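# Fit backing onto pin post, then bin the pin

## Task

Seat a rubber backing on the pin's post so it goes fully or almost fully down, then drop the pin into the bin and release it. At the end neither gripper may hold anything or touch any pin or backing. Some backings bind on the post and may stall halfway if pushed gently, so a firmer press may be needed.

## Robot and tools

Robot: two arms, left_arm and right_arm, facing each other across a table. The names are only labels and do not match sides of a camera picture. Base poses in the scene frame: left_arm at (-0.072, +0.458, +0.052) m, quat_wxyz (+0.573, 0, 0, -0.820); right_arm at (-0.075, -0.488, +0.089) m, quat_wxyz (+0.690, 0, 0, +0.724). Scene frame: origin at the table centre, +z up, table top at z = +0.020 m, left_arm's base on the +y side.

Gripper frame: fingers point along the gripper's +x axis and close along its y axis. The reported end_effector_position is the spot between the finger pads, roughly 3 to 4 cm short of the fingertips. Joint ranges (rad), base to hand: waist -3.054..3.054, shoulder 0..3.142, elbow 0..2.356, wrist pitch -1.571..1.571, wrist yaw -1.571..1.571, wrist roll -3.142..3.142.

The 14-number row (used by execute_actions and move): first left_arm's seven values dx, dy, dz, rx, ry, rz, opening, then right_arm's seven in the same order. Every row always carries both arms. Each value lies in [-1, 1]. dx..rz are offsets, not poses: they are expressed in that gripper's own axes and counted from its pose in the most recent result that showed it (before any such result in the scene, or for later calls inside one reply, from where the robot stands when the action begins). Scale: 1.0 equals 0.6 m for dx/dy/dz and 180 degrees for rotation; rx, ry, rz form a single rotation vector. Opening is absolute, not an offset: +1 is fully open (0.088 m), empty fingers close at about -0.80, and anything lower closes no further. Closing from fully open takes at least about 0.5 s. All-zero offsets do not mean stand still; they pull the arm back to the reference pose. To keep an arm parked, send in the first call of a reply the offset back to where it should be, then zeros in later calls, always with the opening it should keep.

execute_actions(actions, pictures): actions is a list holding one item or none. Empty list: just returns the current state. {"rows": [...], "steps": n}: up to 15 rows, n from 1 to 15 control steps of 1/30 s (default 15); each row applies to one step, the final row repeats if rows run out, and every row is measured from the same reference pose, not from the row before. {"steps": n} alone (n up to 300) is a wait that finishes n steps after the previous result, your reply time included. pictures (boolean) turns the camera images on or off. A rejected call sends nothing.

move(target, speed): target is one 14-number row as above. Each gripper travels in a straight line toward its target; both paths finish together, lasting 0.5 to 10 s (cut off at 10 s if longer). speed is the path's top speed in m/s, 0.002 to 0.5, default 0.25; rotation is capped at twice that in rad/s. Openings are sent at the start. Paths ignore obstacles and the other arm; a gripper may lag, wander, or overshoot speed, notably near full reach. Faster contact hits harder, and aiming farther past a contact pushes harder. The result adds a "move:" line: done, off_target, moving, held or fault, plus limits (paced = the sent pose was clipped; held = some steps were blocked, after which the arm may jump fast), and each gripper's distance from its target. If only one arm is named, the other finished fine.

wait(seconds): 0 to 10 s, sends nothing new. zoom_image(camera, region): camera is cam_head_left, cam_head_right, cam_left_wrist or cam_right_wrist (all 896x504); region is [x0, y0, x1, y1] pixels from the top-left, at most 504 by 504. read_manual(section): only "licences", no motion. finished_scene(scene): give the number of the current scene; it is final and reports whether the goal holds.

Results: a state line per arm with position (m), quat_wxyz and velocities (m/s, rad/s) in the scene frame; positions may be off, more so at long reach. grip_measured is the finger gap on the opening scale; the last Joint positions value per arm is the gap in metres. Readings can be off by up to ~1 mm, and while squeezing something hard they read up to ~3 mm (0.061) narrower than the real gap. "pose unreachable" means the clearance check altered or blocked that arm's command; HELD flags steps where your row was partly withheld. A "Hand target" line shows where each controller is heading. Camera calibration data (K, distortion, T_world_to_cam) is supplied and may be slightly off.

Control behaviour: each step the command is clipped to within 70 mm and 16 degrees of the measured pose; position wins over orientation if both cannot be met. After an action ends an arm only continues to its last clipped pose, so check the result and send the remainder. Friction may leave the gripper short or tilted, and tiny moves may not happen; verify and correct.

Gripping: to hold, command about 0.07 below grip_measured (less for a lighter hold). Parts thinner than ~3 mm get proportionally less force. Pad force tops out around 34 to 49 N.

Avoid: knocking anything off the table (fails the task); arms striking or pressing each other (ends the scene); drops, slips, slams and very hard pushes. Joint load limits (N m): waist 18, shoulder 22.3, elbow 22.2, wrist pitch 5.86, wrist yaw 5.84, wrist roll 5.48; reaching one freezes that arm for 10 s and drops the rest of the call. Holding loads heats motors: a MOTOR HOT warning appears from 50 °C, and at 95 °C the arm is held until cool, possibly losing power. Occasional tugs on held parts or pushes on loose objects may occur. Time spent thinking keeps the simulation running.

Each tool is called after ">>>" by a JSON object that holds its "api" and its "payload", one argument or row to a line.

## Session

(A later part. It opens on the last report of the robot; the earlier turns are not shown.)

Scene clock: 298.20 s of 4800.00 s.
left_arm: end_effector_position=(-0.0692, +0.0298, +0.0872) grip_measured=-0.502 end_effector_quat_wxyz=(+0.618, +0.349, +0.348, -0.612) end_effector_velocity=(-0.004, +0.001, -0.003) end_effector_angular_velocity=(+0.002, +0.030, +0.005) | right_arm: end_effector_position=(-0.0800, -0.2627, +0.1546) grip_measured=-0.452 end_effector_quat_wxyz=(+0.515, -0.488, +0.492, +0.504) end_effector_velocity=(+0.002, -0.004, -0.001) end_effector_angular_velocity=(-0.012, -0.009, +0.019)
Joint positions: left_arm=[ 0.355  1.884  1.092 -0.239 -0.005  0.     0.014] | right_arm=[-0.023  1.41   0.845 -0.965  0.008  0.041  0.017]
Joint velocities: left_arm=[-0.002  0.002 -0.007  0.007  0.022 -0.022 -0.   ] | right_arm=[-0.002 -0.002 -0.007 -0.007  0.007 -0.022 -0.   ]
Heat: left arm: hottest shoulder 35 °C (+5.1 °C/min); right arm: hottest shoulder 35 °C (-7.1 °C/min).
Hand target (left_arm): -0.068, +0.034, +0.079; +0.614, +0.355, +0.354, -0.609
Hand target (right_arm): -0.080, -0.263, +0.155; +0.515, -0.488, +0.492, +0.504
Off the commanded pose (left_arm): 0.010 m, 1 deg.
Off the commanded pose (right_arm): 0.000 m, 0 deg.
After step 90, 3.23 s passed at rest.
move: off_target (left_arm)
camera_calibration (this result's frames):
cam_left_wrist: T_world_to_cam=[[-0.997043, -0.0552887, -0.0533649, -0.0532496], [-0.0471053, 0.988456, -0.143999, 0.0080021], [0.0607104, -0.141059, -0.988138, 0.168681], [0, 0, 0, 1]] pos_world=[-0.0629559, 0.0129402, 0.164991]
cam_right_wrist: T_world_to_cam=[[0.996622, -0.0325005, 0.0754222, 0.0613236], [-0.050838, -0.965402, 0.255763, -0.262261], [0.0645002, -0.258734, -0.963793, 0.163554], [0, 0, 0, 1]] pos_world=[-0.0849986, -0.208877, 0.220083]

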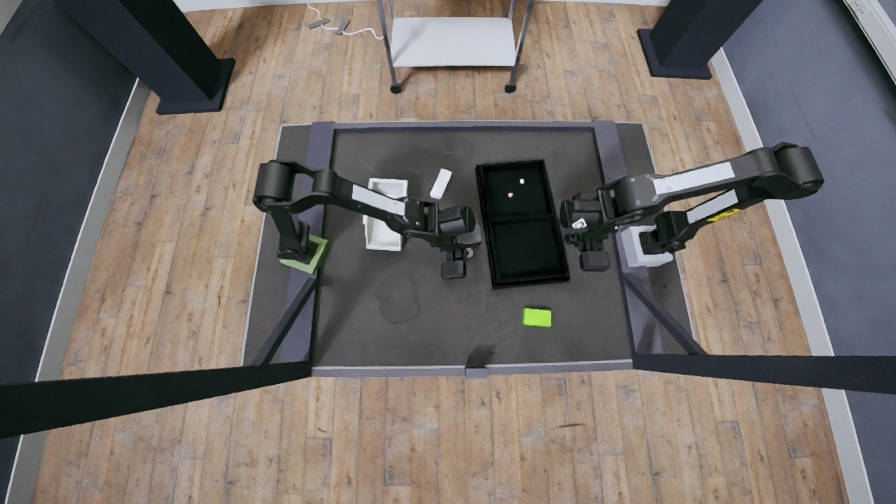

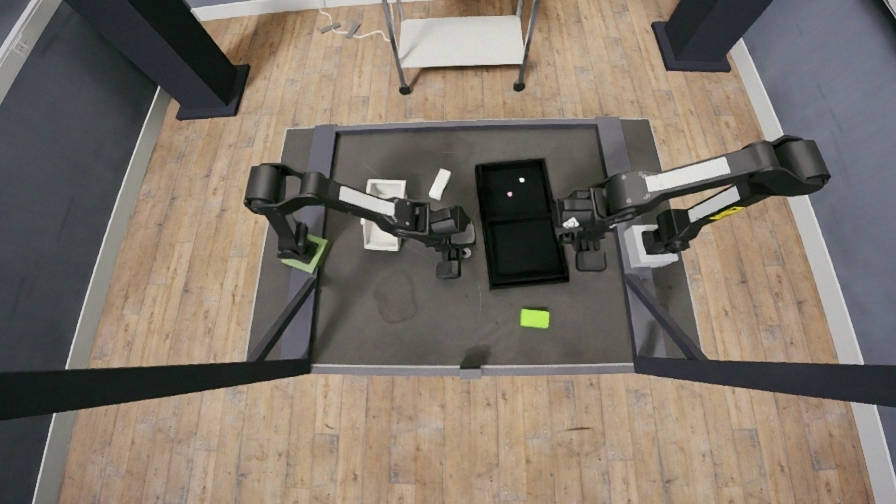

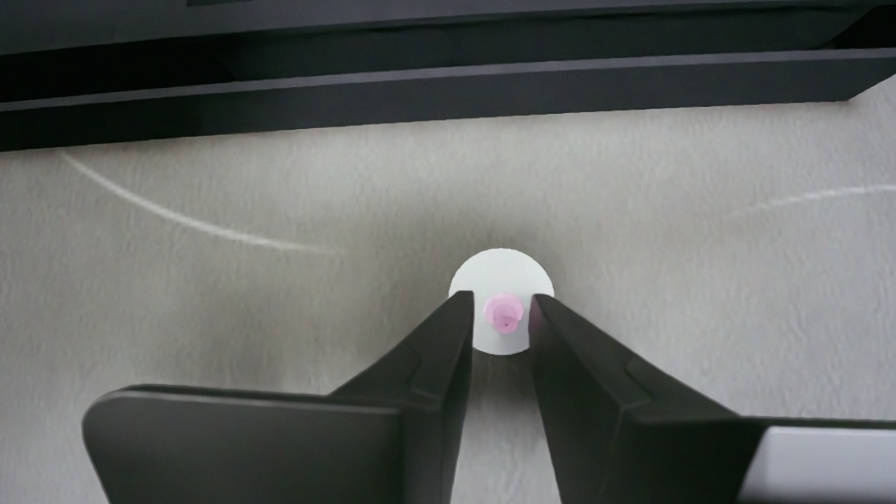

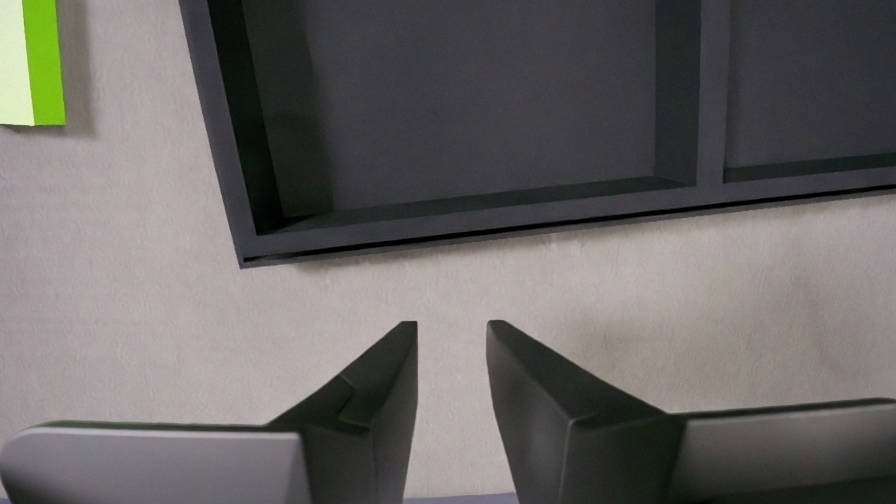

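>>> {"api": "move", "payload": {
  "target": [0.021,0,-0.021,0,0.006,0,-0.5,0,0,0,0,0,0,-0.45],
  "speed": 0.015
}}

>>> {"api": "move", "payload": {
  "target": [0.012,0,-0.012,0,0.006,0,-0.8,0,0,0,0,0,0,-0.45],
  "speed": 0.015
}}

>>> {"api": "zoom_image", "payload": {
  "camera": "cam_left_wrist",
  "region": [400,200,600,380]
}}

Scene clock: 303.37 s of 4800.00 s.
left_arm: end_effector_position=(-0.0692, +0.0301, +0.0784) grip_measured=-0.502 end_effector_quat_wxyz=(+0.618, +0.348, +0.348, -0.613) end_effector_velocity=(+0.000, +0.005, -0.002) end_effector_angular_velocity=(+0.022, -0.018, -0.018) | right_arm: end_effector_position=(-0.0800, -0.2627, +0.1546) grip_measured=-0.452 end_effector_quat_wxyz=(+0.515, -0.488, +0.492, +0.504) end_effector_velocity=(-0.002, -0.002, +0.001) end_effector_angular_velocity=(-0.003, +0.020, +0.030)
Joint positions: left_arm=[ 0.355  1.901  1.073 -0.202 -0.005  0.     0.014] | right_arm=[-0.023  1.41   0.845 -0.965  0.008  0.041  0.017]
Joint velocities: left_arm=[-0.002 -0.002 -0.002 -0.022 -0.007  0.022 -0.   ] | right_arm=[-0.007 -0.007 -0.002 -0.007 -0.022 -0.037  0.   ]
Heat: left arm: hottest shoulder 34 °C (+4.1 °C/min); right arm: hottest shoulder 35 °C (-7.1 °C/min).
Hand target (left_arm): -0.069, +0.034, +0.070; +0.615, +0.355, +0.354, -0.609
Hand target (right_arm): -0.080, -0.263, +0.155; +0.515, -0.488, +0.492, +0.504
Off the commanded pose (left_arm): 0.009 m, 1 deg.
Off the commanded pose (right_arm): 0.000 m, 0 deg.
After step 90, 0.73 s passed at rest.
move: off_target (left_arm)
camera_calibration (this result's frames):
cam_left_wrist: T_world_to_cam=[[-0.997043, -0.0553701, -0.0532866, -0.0537119], [-0.0471044, 0.988235, -0.145507, 0.00655856], [0.0607165, -0.142567, -0.987921, 0.159981], [0, 0, 0, 1]] pos_world=[-0.0629576, 0.0133525, 0.156141]
cam_right_wrist: T_world_to_cam=[[0.996622, -0.0325005, 0.0754222, 0.0613236], [-0.050838, -0.965402, 0.255763, -0.262261], [0.0645002, -0.258734, -0.963793, 0.163554], [0, 0, 0, 1]] pos_world=[-0.0849986, -0.208877, 0.220083]

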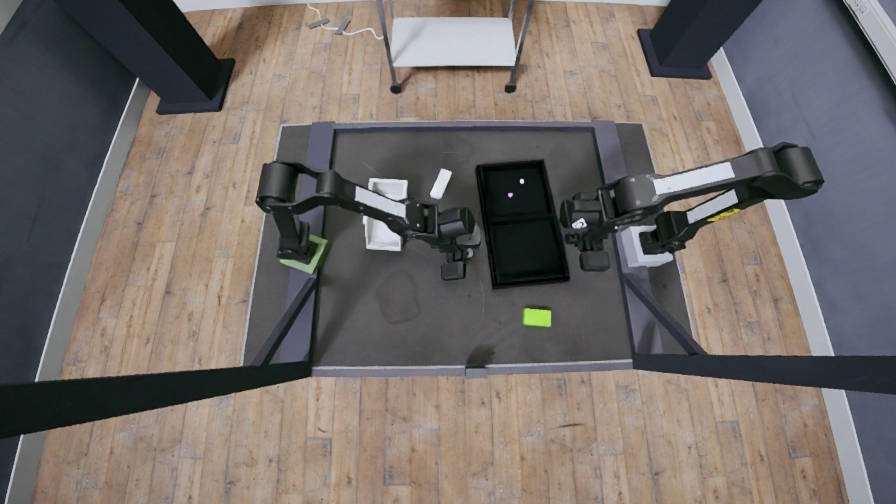

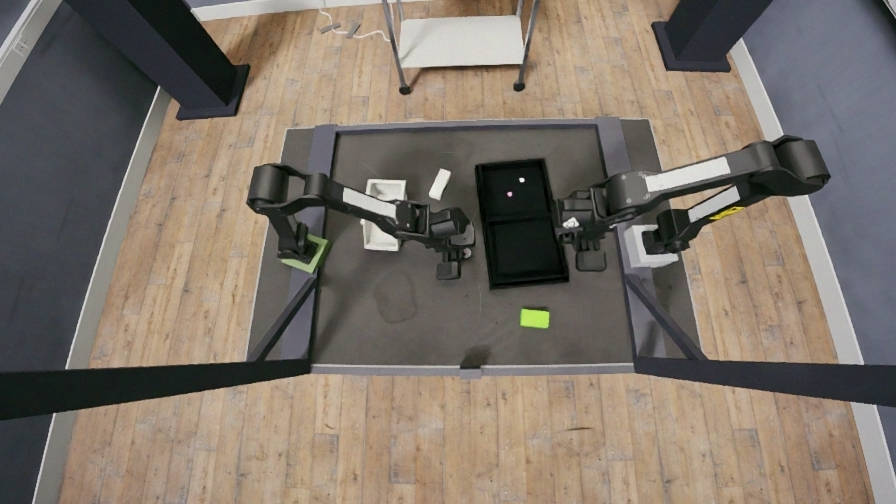

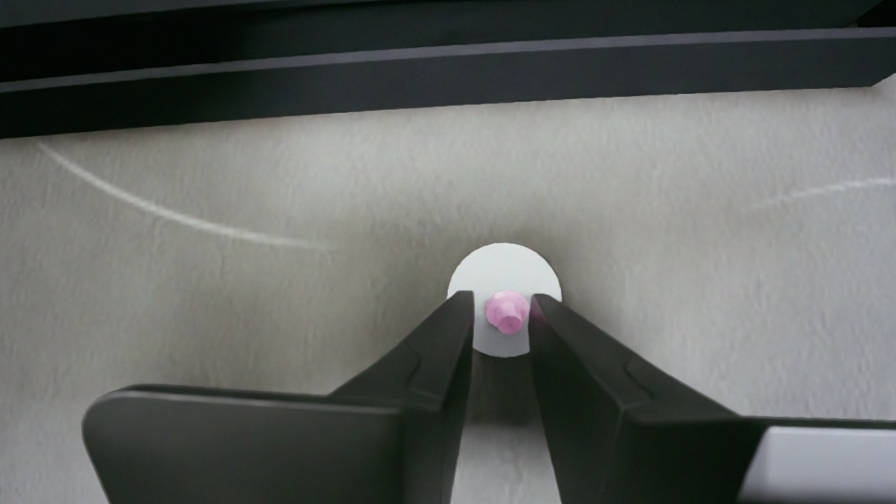

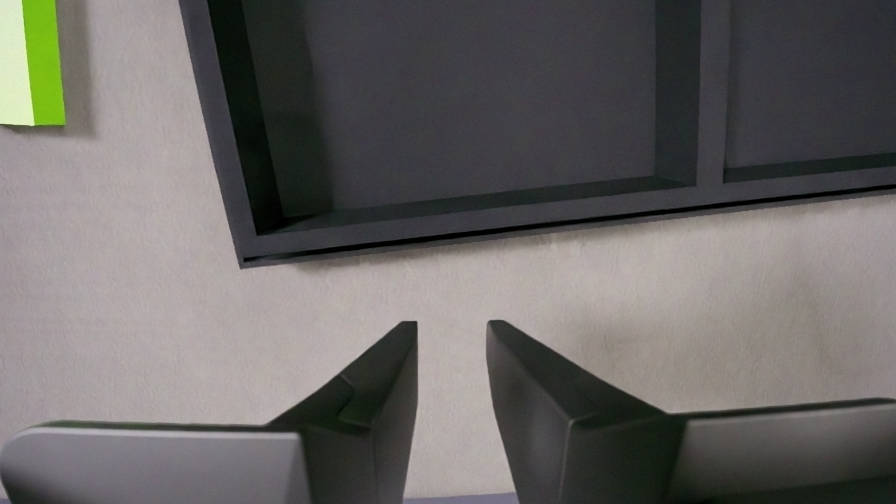

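Scene clock: 304.27 s of 4800.00 s.
left_arm: end_effector_position=(-0.0692, +0.0290, +0.0778) grip_measured=-0.749 end_effector_quat_wxyz=(+0.619, +0.347, +0.347, -0.613) end_effector_velocity=(+0.002, -0.000, -0.001) end_effector_angular_velocity=(-0.002, -0.002, +0.013) | right_arm: end_effector_position=(-0.0800, -0.2627, +0.1546) grip_measured=-0.452 end_effector_quat_wxyz=(+0.515, -0.488, +0.492, +0.504) end_effector_velocity=(-0.001, +0.001, -0.000) end_effector_angular_velocity=(+0.007, +0.007, +0.005)
Joint positions: left_arm=[ 0.355  1.904  1.073 -0.194 -0.005  0.     0.002] | right_arm=[-0.023  1.41   0.845 -0.965  0.008  0.041  0.017]
Joint velocities: left_arm=[ 0.002  0.002 -0.002  0.007 -0.007 -0.007  0.   ] | right_arm=[-0.002 -0.002 -0.002  0.007 -0.007 -0.007 -0.   ]
Heat: left arm: hottest shoulder 34 °C (+4.0 °C/min); right arm: hottest shoulder 35 °C (-7.0 °C/min).
Hand target (left_arm): -0.069, +0.033, +0.069; +0.615, +0.354, +0.354, -0.609
Hand target (right_arm): -0.080, -0.263, +0.155; +0.515, -0.488, +0.492, +0.504
Off the commanded pose (left_arm): 0.010 m, 1 deg.
Off the commanded pose (right_arm): 0.000 m, 0 deg.
move: off_target (left_arm)
camera_calibration (this result's frames):
cam_left_wrist: T_world_to_cam=[[-0.997042, -0.055573, -0.0530904, -0.0538083], [-0.0471021, 0.987673, -0.149276, 0.00785863], [0.0607316, -0.146334, -0.987369, 0.159315], [0, 0, 0, 1]] pos_world=[-0.0629544, 0.0125612, 0.155619]
cam_right_wrist: T_world_to_cam=[[0.996622, -0.0325005, 0.0754222, 0.0613236], [-0.050838, -0.965402, 0.255763, -0.262261], [0.0645002, -0.258734, -0.963793, 0.163554], [0, 0, 0, 1]] pos_world=[-0.0849986, -0.208877, 0.220083]

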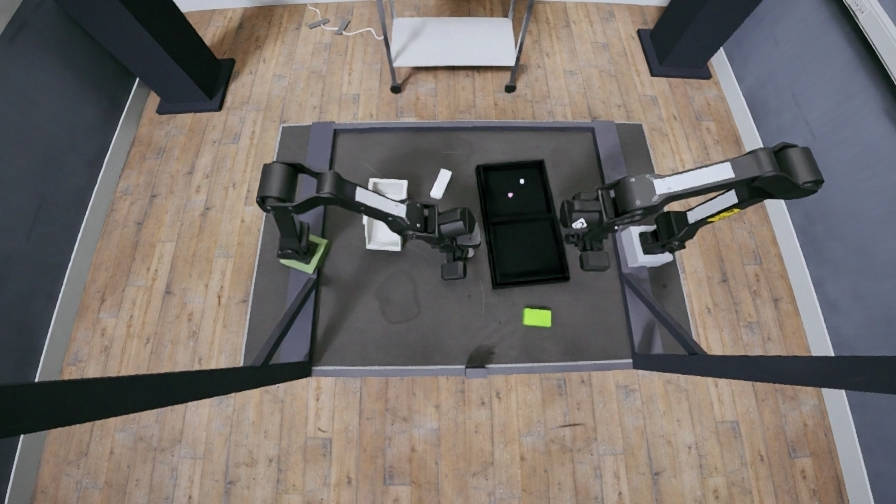

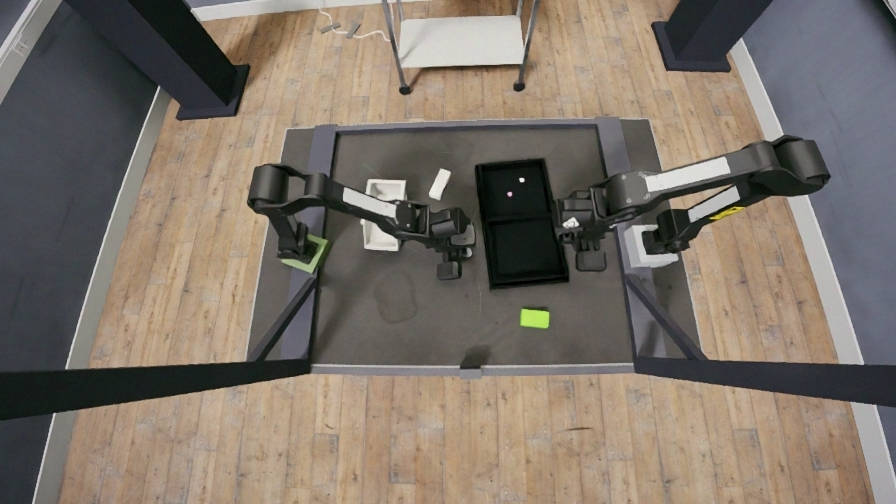

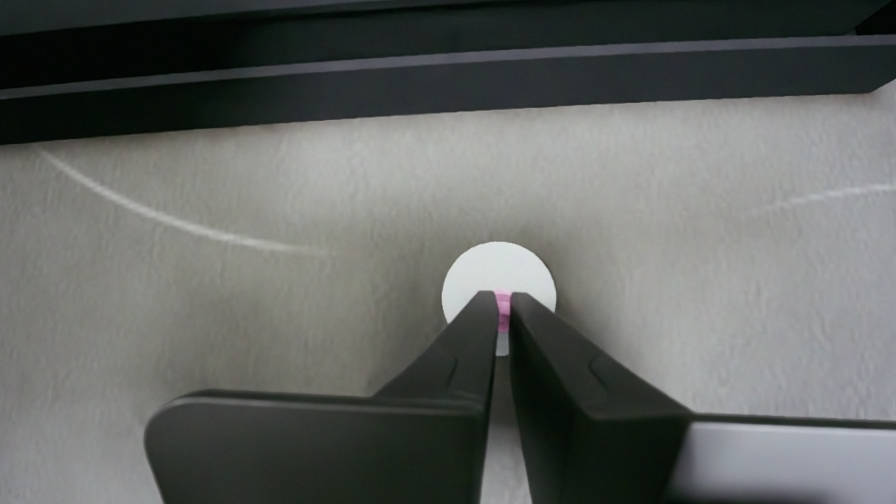

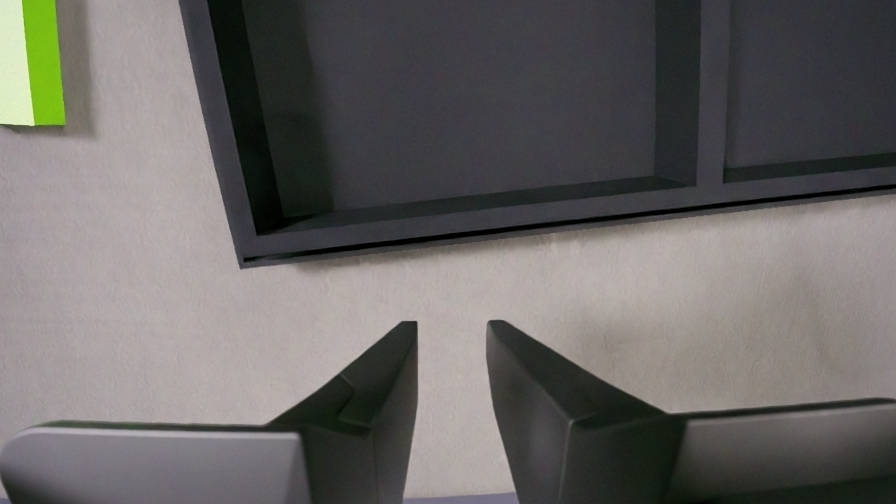

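Region (400, 200, 600, 380) of cam_left_wrist's 896x504 image, scaled by 2.520, with more detail than that image has; it fills the top 454 rows of this view, and the rest is white.

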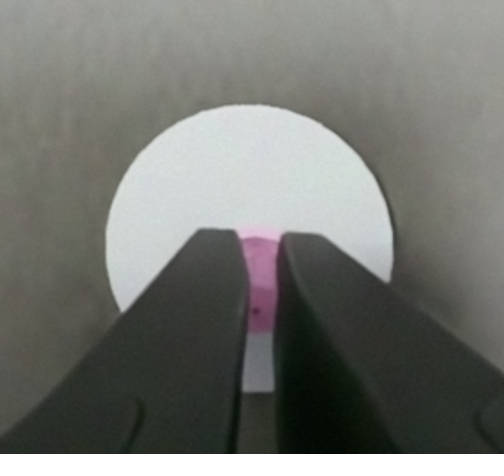

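>>> {"api": "move", "payload": {
  "target": [0.026,0,0.018,0,0.18,0,-0.82,0,0,0,0,0,0,-0.45],
  "speed": 0.06
}}

>>> {"api": "zoom_image", "payload": {
  "camera": "cam_left_wrist",
  "region": [400,200,600,380]
}}

Scene clock: 312.90 s of 4800.00 s.
left_arm: end_effector_position=(-0.0691, +0.0080, +0.0863) grip_measured=-0.749 end_effector_quat_wxyz=(+0.507, +0.495, +0.494, -0.503) end_effector_velocity=(+0.000, -0.001, +0.002) end_effector_angular_velocity=(+0.017, -0.022, -0.014) | right_arm: end_effector_position=(-0.0800, -0.2627, +0.1546) grip_measured=-0.452 end_effector_quat_wxyz=(+0.515, -0.488, +0.492, +0.504) end_effector_velocity=(-0.003, -0.002, -0.000) end_effector_angular_velocity=(-0.008, +0.021, +0.006)
Joint positions: left_arm=[ 0.355  2.309  1.884 -1.125 -0.005  0.     0.002] | right_arm=[-0.023  1.41   0.845 -0.965  0.008  0.041  0.017]
Joint velocities: left_arm=[-0.007  0.017  0.037 -0.037 -0.022  0.007 -0.   ] | right_arm=[-0.002 -0.002 -0.002 -0.007 -0.022 -0.007 -0.   ]
Heat: left arm: hottest shoulder 34 °C (+4.0 °C/min); right arm: hottest shoulder 34 °C (-8.1 °C/min).
Hand target (left_arm): -0.069, +0.012, +0.072; +0.498, +0.506, +0.504, -0.492
Hand target (right_arm): -0.080, -0.263, +0.155; +0.515, -0.488, +0.492, +0.504
Off the commanded pose (left_arm): 0.017 m, 2 deg.
Off the commanded pose (right_arm): 0.000 m, 0 deg.
After step 90, 0.63 s passed at rest.
move: off_target (left_arm)
camera_calibration (this result's frames):
cam_left_wrist: T_world_to_cam=[[-0.99715, -0.0220623, -0.0721511, -0.0530141], [-0.0470148, 0.929624, 0.365499, -0.0140377], [0.0590096, 0.367849, -0.928011, 0.155283], [0, 0, 0, 1]] pos_world=[-0.0626861, -0.0452404, 0.14541]
cam_right_wrist: T_world_to_cam=[[0.996622, -0.0325005, 0.0754222, 0.0613236], [-0.050838, -0.965402, 0.255763, -0.262261], [0.0645002, -0.258734, -0.963793, 0.163554], [0, 0, 0, 1]] pos_world=[-0.0849986, -0.208877, 0.220083]

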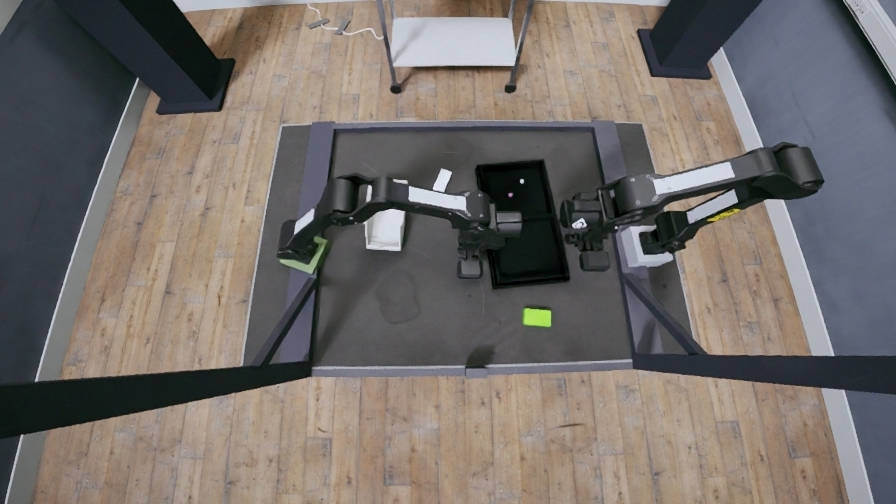

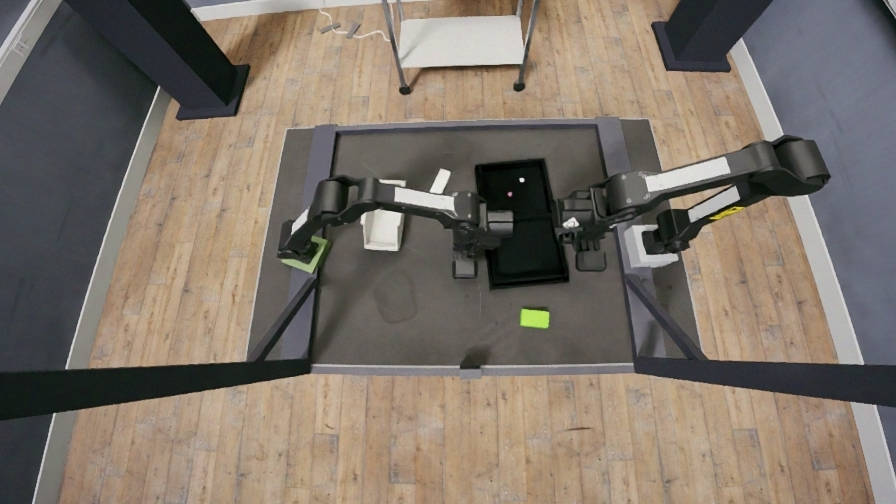

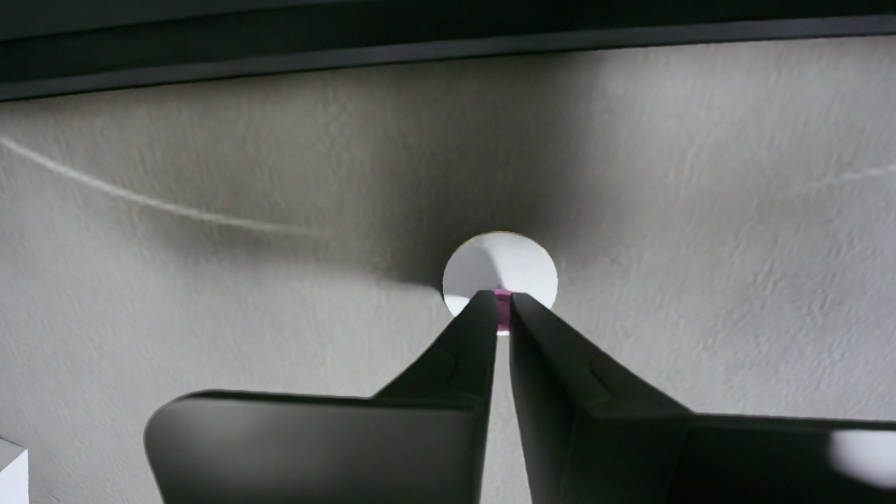

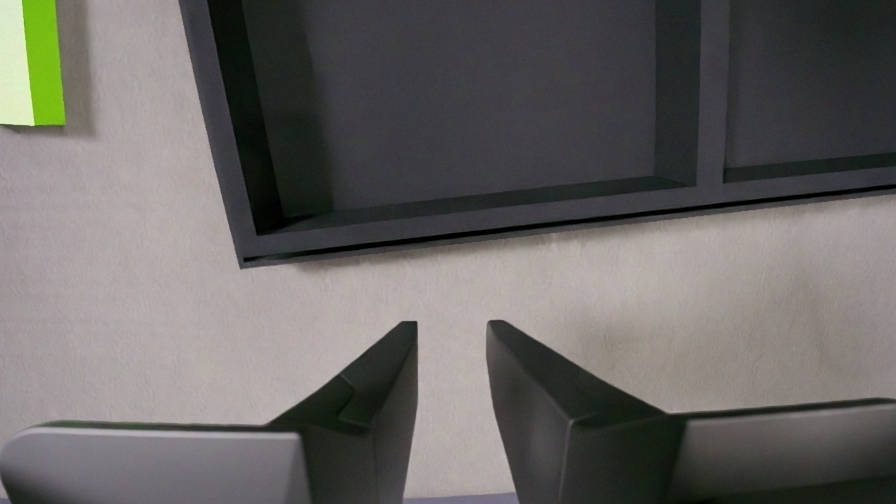

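Region (400, 200, 600, 380) of cam_left_wrist's 896x504 image, scaled by 2.520, with more detail than that image has; it fills the top 454 rows of this view, and the rest is white.

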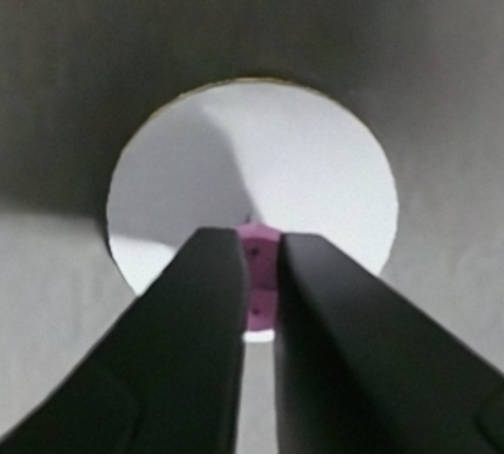

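>>> {"api": "move", "payload": {
  "target": [0.045,0,0.004,0,0.012,0,-0.82,0,0,0,0,0,0,-0.45],
  "speed": 0.01
}}

>>> {"api": "zoom_image", "payload": {
  "camera": "cam_left_wrist",
  "region": [400,200,600,380]
}}

Scene clock: 318.23 s of 4800.00 s.
left_arm: end_effector_position=(-0.0691, +0.0042, +0.0810) grip_measured=-0.749 end_effector_quat_wxyz=(+0.507, +0.496, +0.495, -0.502) end_effector_velocity=(+0.002, +0.001, -0.000) end_effector_angular_velocity=(+0.007, -0.007, +0.010) | right_arm: end_effector_position=(-0.0800, -0.2627, +0.1546) grip_measured=-0.452 end_effector_quat_wxyz=(+0.515, -0.488, +0.492, +0.504) end_effector_velocity=(-0.003, -0.001, +0.002) end_effector_angular_velocity=(+0.002, +0.022, -0.009)
Joint positions: left_arm=[ 0.355  2.332  1.903 -1.124 -0.005  0.     0.002] | right_arm=[-0.023  1.41   0.845 -0.965  0.008  0.041  0.017]
Joint velocities: left_arm=[ 0.002  0.002  0.002 -0.007 -0.007 -0.007  0.   ] | right_arm=[-0.002 -0.007  0.002 -0.007 -0.022  0.007 -0.   ]
Heat: left arm: hottest shoulder 33 °C (+3.0 °C/min); right arm: hottest shoulder 34 °C (-7.1 °C/min).
Hand target (left_arm): -0.069, +0.006, +0.060; +0.498, +0.505, +0.504, -0.493
Hand target (right_arm): -0.080, -0.263, +0.155; +0.515, -0.488, +0.492, +0.504
Off the commanded pose (left_arm): 0.022 m, 2 deg.
Off the commanded pose (right_arm): 0.000 m, 0 deg.
move: off_target (left_arm)
camera_calibration (this result's frames):
cam_left_wrist: T_world_to_cam=[[-0.99715, -0.0218696, -0.072199, -0.0534622], [-0.0470108, 0.928644, 0.36798, -0.00877037], [0.0589996, 0.370326, -0.927026, 0.151662], [0, 0, 0, 1]] pos_world=[-0.0626702, -0.0491889, 0.139962]
cam_right_wrist: T_world_to_cam=[[0.996622, -0.0325005, 0.0754222, 0.0613236], [-0.050838, -0.965402, 0.255763, -0.262261], [0.0645002, -0.258734, -0.963793, 0.163554], [0, 0, 0, 1]] pos_world=[-0.0849986, -0.208877, 0.220083]

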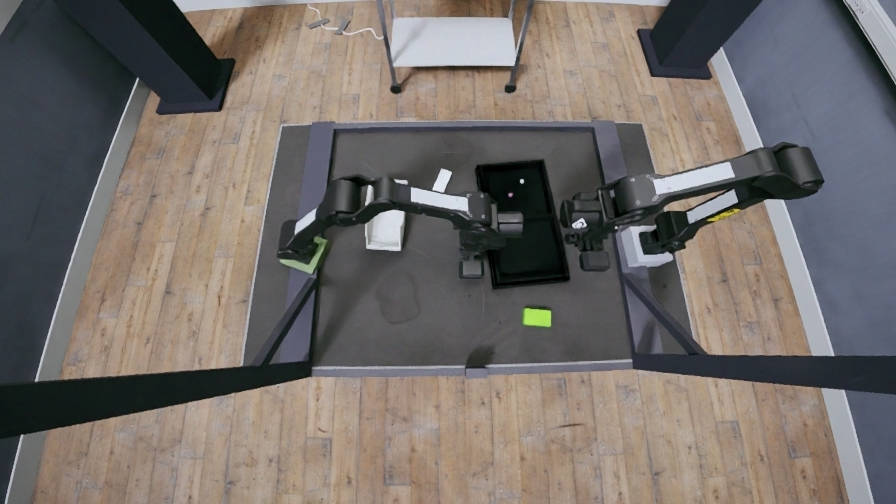

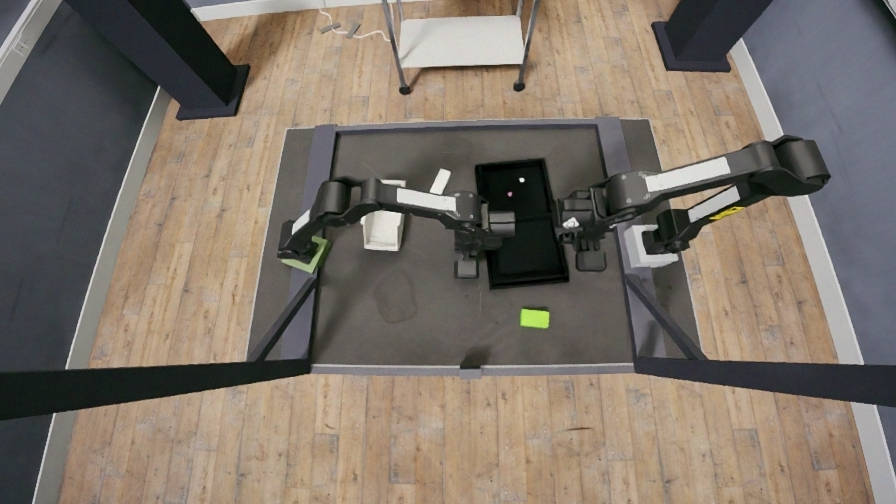

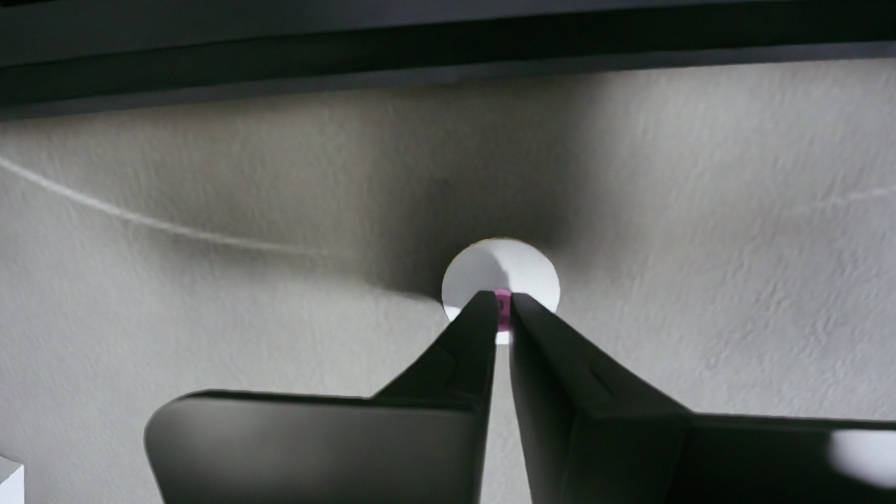

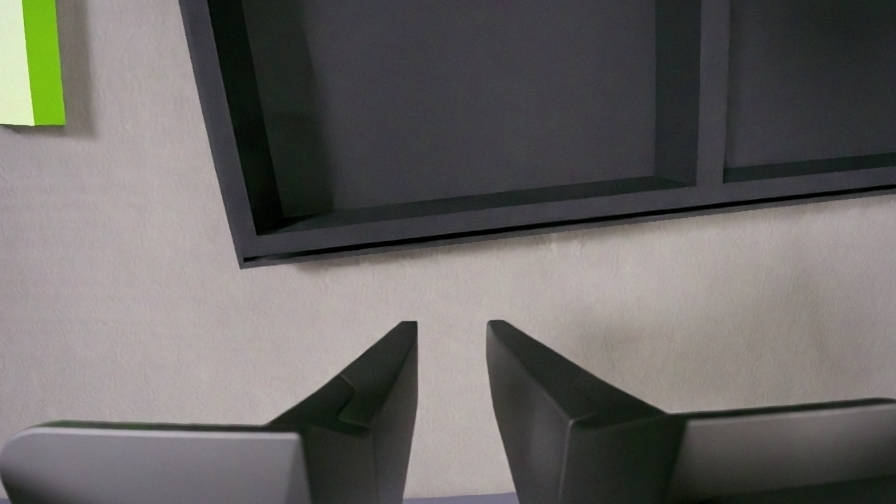

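Region (400, 200, 600, 380) of cam_left_wrist's 896x504 image, scaled by 2.520, with more detail than that image has; it fills the top 454 rows of this view, and the rest is white.

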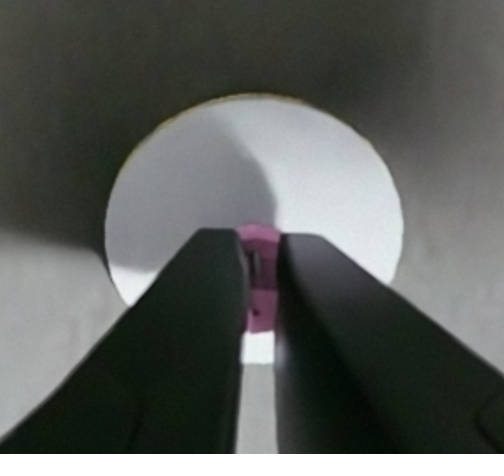

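>>> {"api": "move", "payload": {
  "target": [0.055,0,0.01,0,0.014,0,-0.82,0,0,0,0,0,0,-0.45],
  "speed": 0.012
}}

>>> {"api": "move", "payload": {
  "target": [0,0,0,0,0,0,-0.5,0,0,0,0,0,0,-0.45]
}}

>>> {"api": "zoom_image", "payload": {
  "camera": "cam_left_wrist",
  "region": [400,200,600,380]
}}

Scene clock: 324.97 s of 4800.00 s.
left_arm: end_effector_position=(-0.0690, -0.0046, +0.0784) grip_measured=-0.749 end_effector_quat_wxyz=(+0.508, +0.494, +0.494, -0.504) end_effector_velocity=(-0.002, +0.004, -0.001) end_effector_angular_velocity=(+0.022, +0.008, +0.005) | right_arm: end_effector_position=(-0.0800, -0.2627, +0.1546) grip_measured=-0.452 end_effector_quat_wxyz=(+0.515, -0.488, +0.492, +0.504) end_effector_velocity=(+0.001, -0.001, +0.001) end_effector_angular_velocity=(-0.003, +0.007, +0.000)
Joint positions: left_arm=[ 0.355  2.368  1.955 -1.134 -0.005  0.     0.002] | right_arm=[-0.023  1.41   0.845 -0.965  0.008  0.041  0.017]
Joint velocities: left_arm=[-0.002  0.002  0.002 -0.022  0.007 -0.007  0.   ] | right_arm=[-0.007 -0.002  0.002 -0.007 -0.007 -0.007 -0.   ]
Heat: left arm: hottest shoulder 33 °C (+3.0 °C/min); right arm: hottest shoulder 34 °C (-5.0 °C/min).
Hand target (left_arm): -0.069, -0.001, +0.049; +0.496, +0.507, +0.506, -0.491
Hand target (right_arm): -0.080, -0.263, +0.155; +0.515, -0.488, +0.492, +0.504
Off the commanded pose (left_arm): 0.030 m, 3 deg.
Off the commanded pose (right_arm): 0.000 m, 0 deg.
After step 90, 0.73 s passed at rest.
move: off_target (left_arm)
camera_calibration (this result's frames):
cam_left_wrist: T_world_to_cam=[[-0.997149, -0.0223099, -0.0720887, -0.0538145], [-0.0470198, 0.930873, 0.362304, 0.00080711], [0.0590224, 0.364661, -0.929268, 0.152705], [0, 0, 0, 1]] pos_world=[-0.0626361, -0.0576373, 0.137732]
cam_right_wrist: T_world_to_cam=[[0.996622, -0.0325005, 0.0754222, 0.0613236], [-0.050838, -0.965402, 0.255763, -0.262261], [0.0645002, -0.258734, -0.963793, 0.163554], [0, 0, 0, 1]] pos_world=[-0.0849986, -0.208877, 0.220083]

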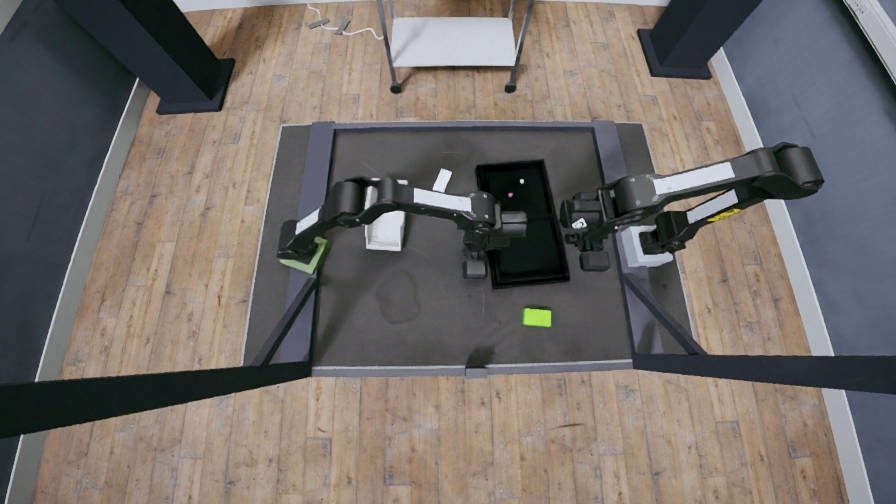

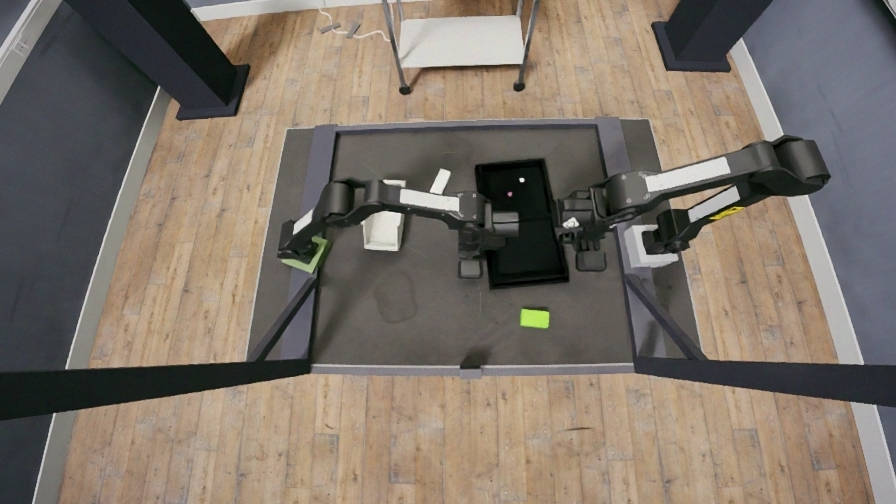

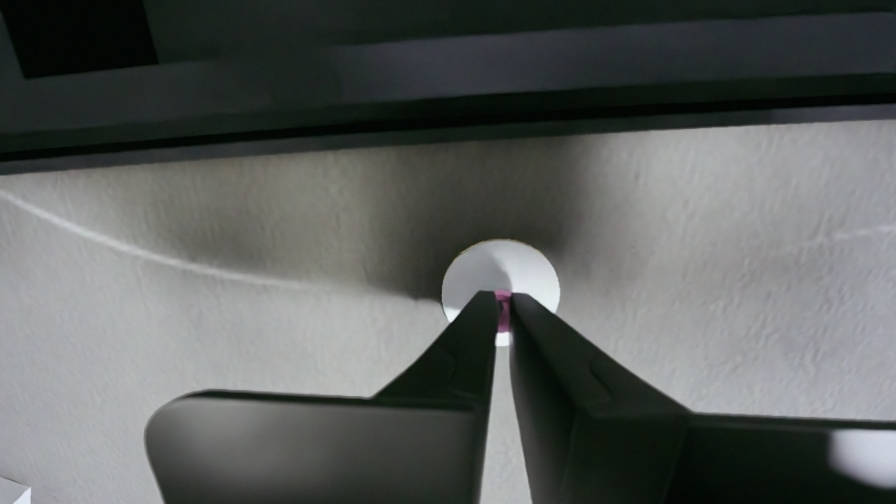

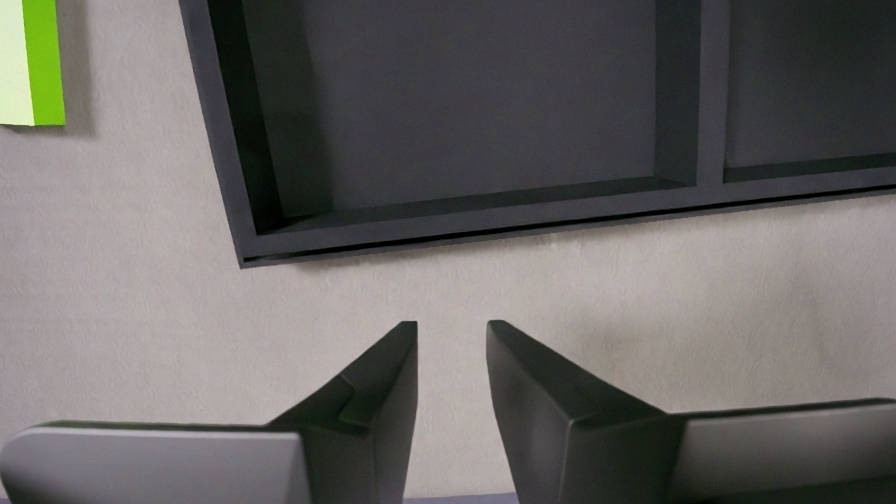

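Scene clock: 325.57 s of 4800.00 s.
left_arm: end_effector_position=(-0.0690, -0.0063, +0.0809) grip_measured=-0.505 end_effector_quat_wxyz=(+0.511, +0.492, +0.491, -0.506) end_effector_velocity=(-0.000, +0.001, +0.002) end_effector_angular_velocity=(+0.003, -0.022, -0.014) | right_arm: end_effector_position=(-0.0800, -0.2627, +0.1546) grip_measured=-0.452 end_effector_quat_wxyz=(+0.515, -0.488, +0.492, +0.504) end_effector_velocity=(+0.001, -0.001, +0.001) end_effector_angular_velocity=(-0.003, +0.008, -0.014)
Joint positions: left_arm=[ 0.355  2.365  1.959 -1.132 -0.005  0.     0.014] | right_arm=[-0.023  1.41   0.845 -0.965  0.008  0.041  0.017]
Joint velocities: left_arm=[-0.007 -0.002  0.002 -0.007 -0.022  0.007  0.001] | right_arm=[-0.007 -0.002  0.002 -0.007 -0.007  0.007 -0.   ]
Heat: left arm: hottest shoulder 33 °C (+3.0 °C/min); right arm: hottest shoulder 34 °C (-5.0 °C/min).
Hand target (left_arm): -0.069, -0.005, +0.079; +0.508, +0.494, +0.494, -0.504
Hand target (right_arm): -0.080, -0.263, +0.155; +0.515, -0.488, +0.492, +0.504
Off the commanded pose (left_arm): 0.003 m, 1 deg.
Off the commanded pose (right_arm): 0.000 m, 0 deg.
move: done
camera_calibration (this result's frames):
cam_left_wrist: T_world_to_cam=[[-0.997146, -0.0229966, -0.071911, -0.0536842], [-0.0470336, 0.934286, 0.353409, 0.002271], [0.0590582, 0.355782, -0.932701, 0.155899], [0, 0, 0, 1]] pos_world=[-0.0626313, -0.0588226, 0.140745]
cam_right_wrist: T_world_to_cam=[[0.996622, -0.0325005, 0.0754222, 0.0613236], [-0.050838, -0.965402, 0.255763, -0.262261], [0.0645002, -0.258734, -0.963793, 0.163554], [0, 0, 0, 1]] pos_world=[-0.0849986, -0.208877, 0.220083]

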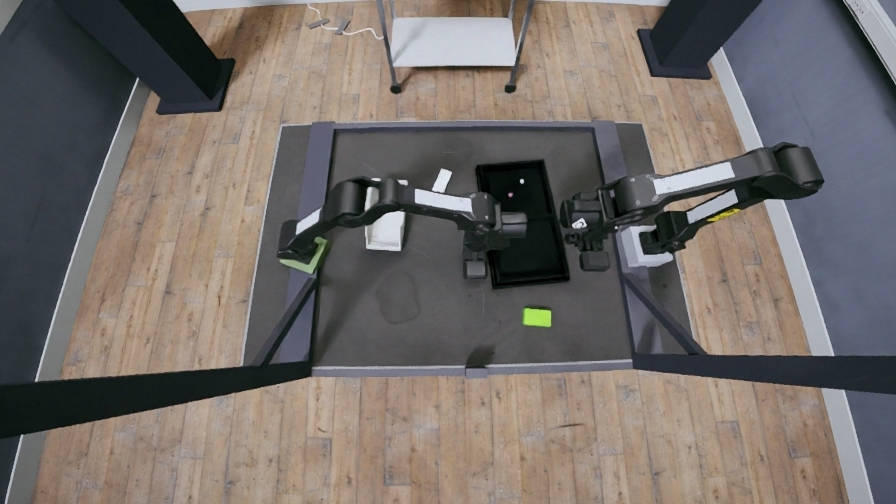

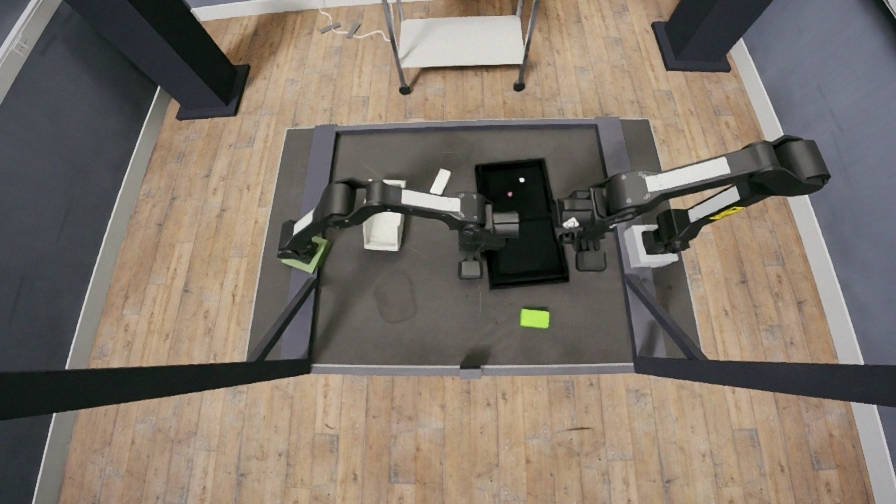

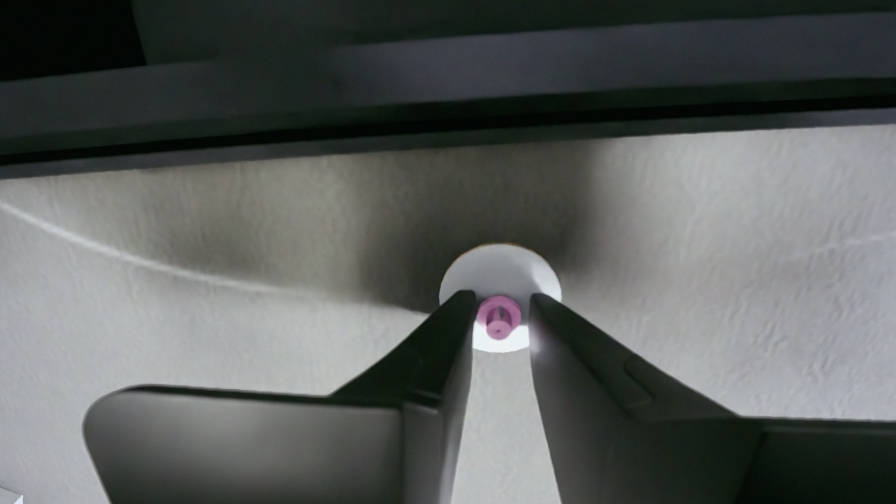

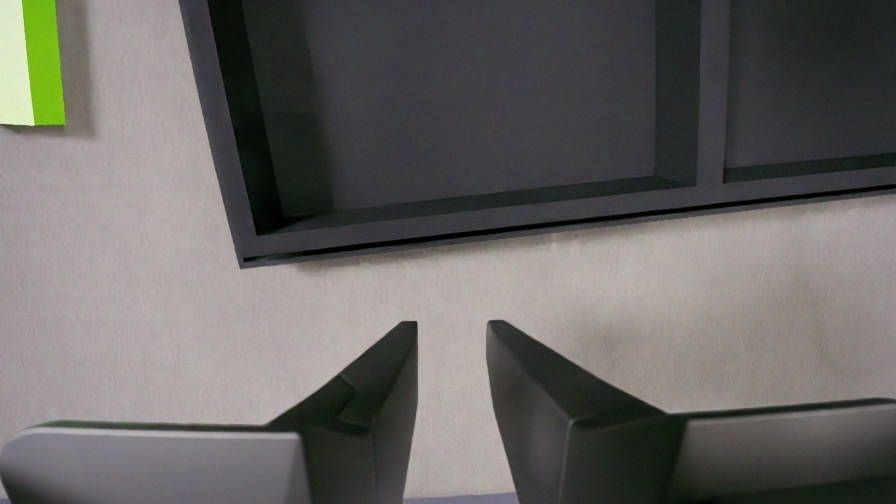

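Region (400, 200, 600, 380) of cam_left_wrist's 896x504 image, scaled by 2.520, with more detail than that image has; it fills the top 454 rows of this view, and the rest is white.

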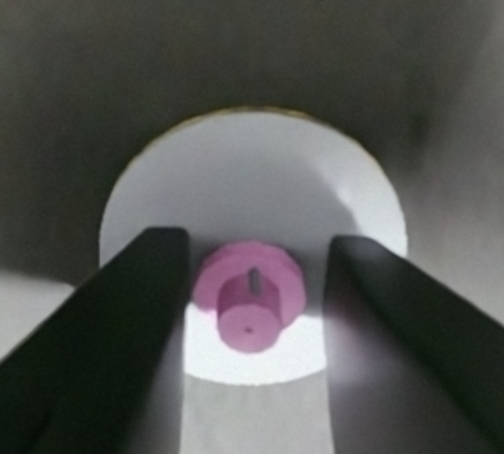

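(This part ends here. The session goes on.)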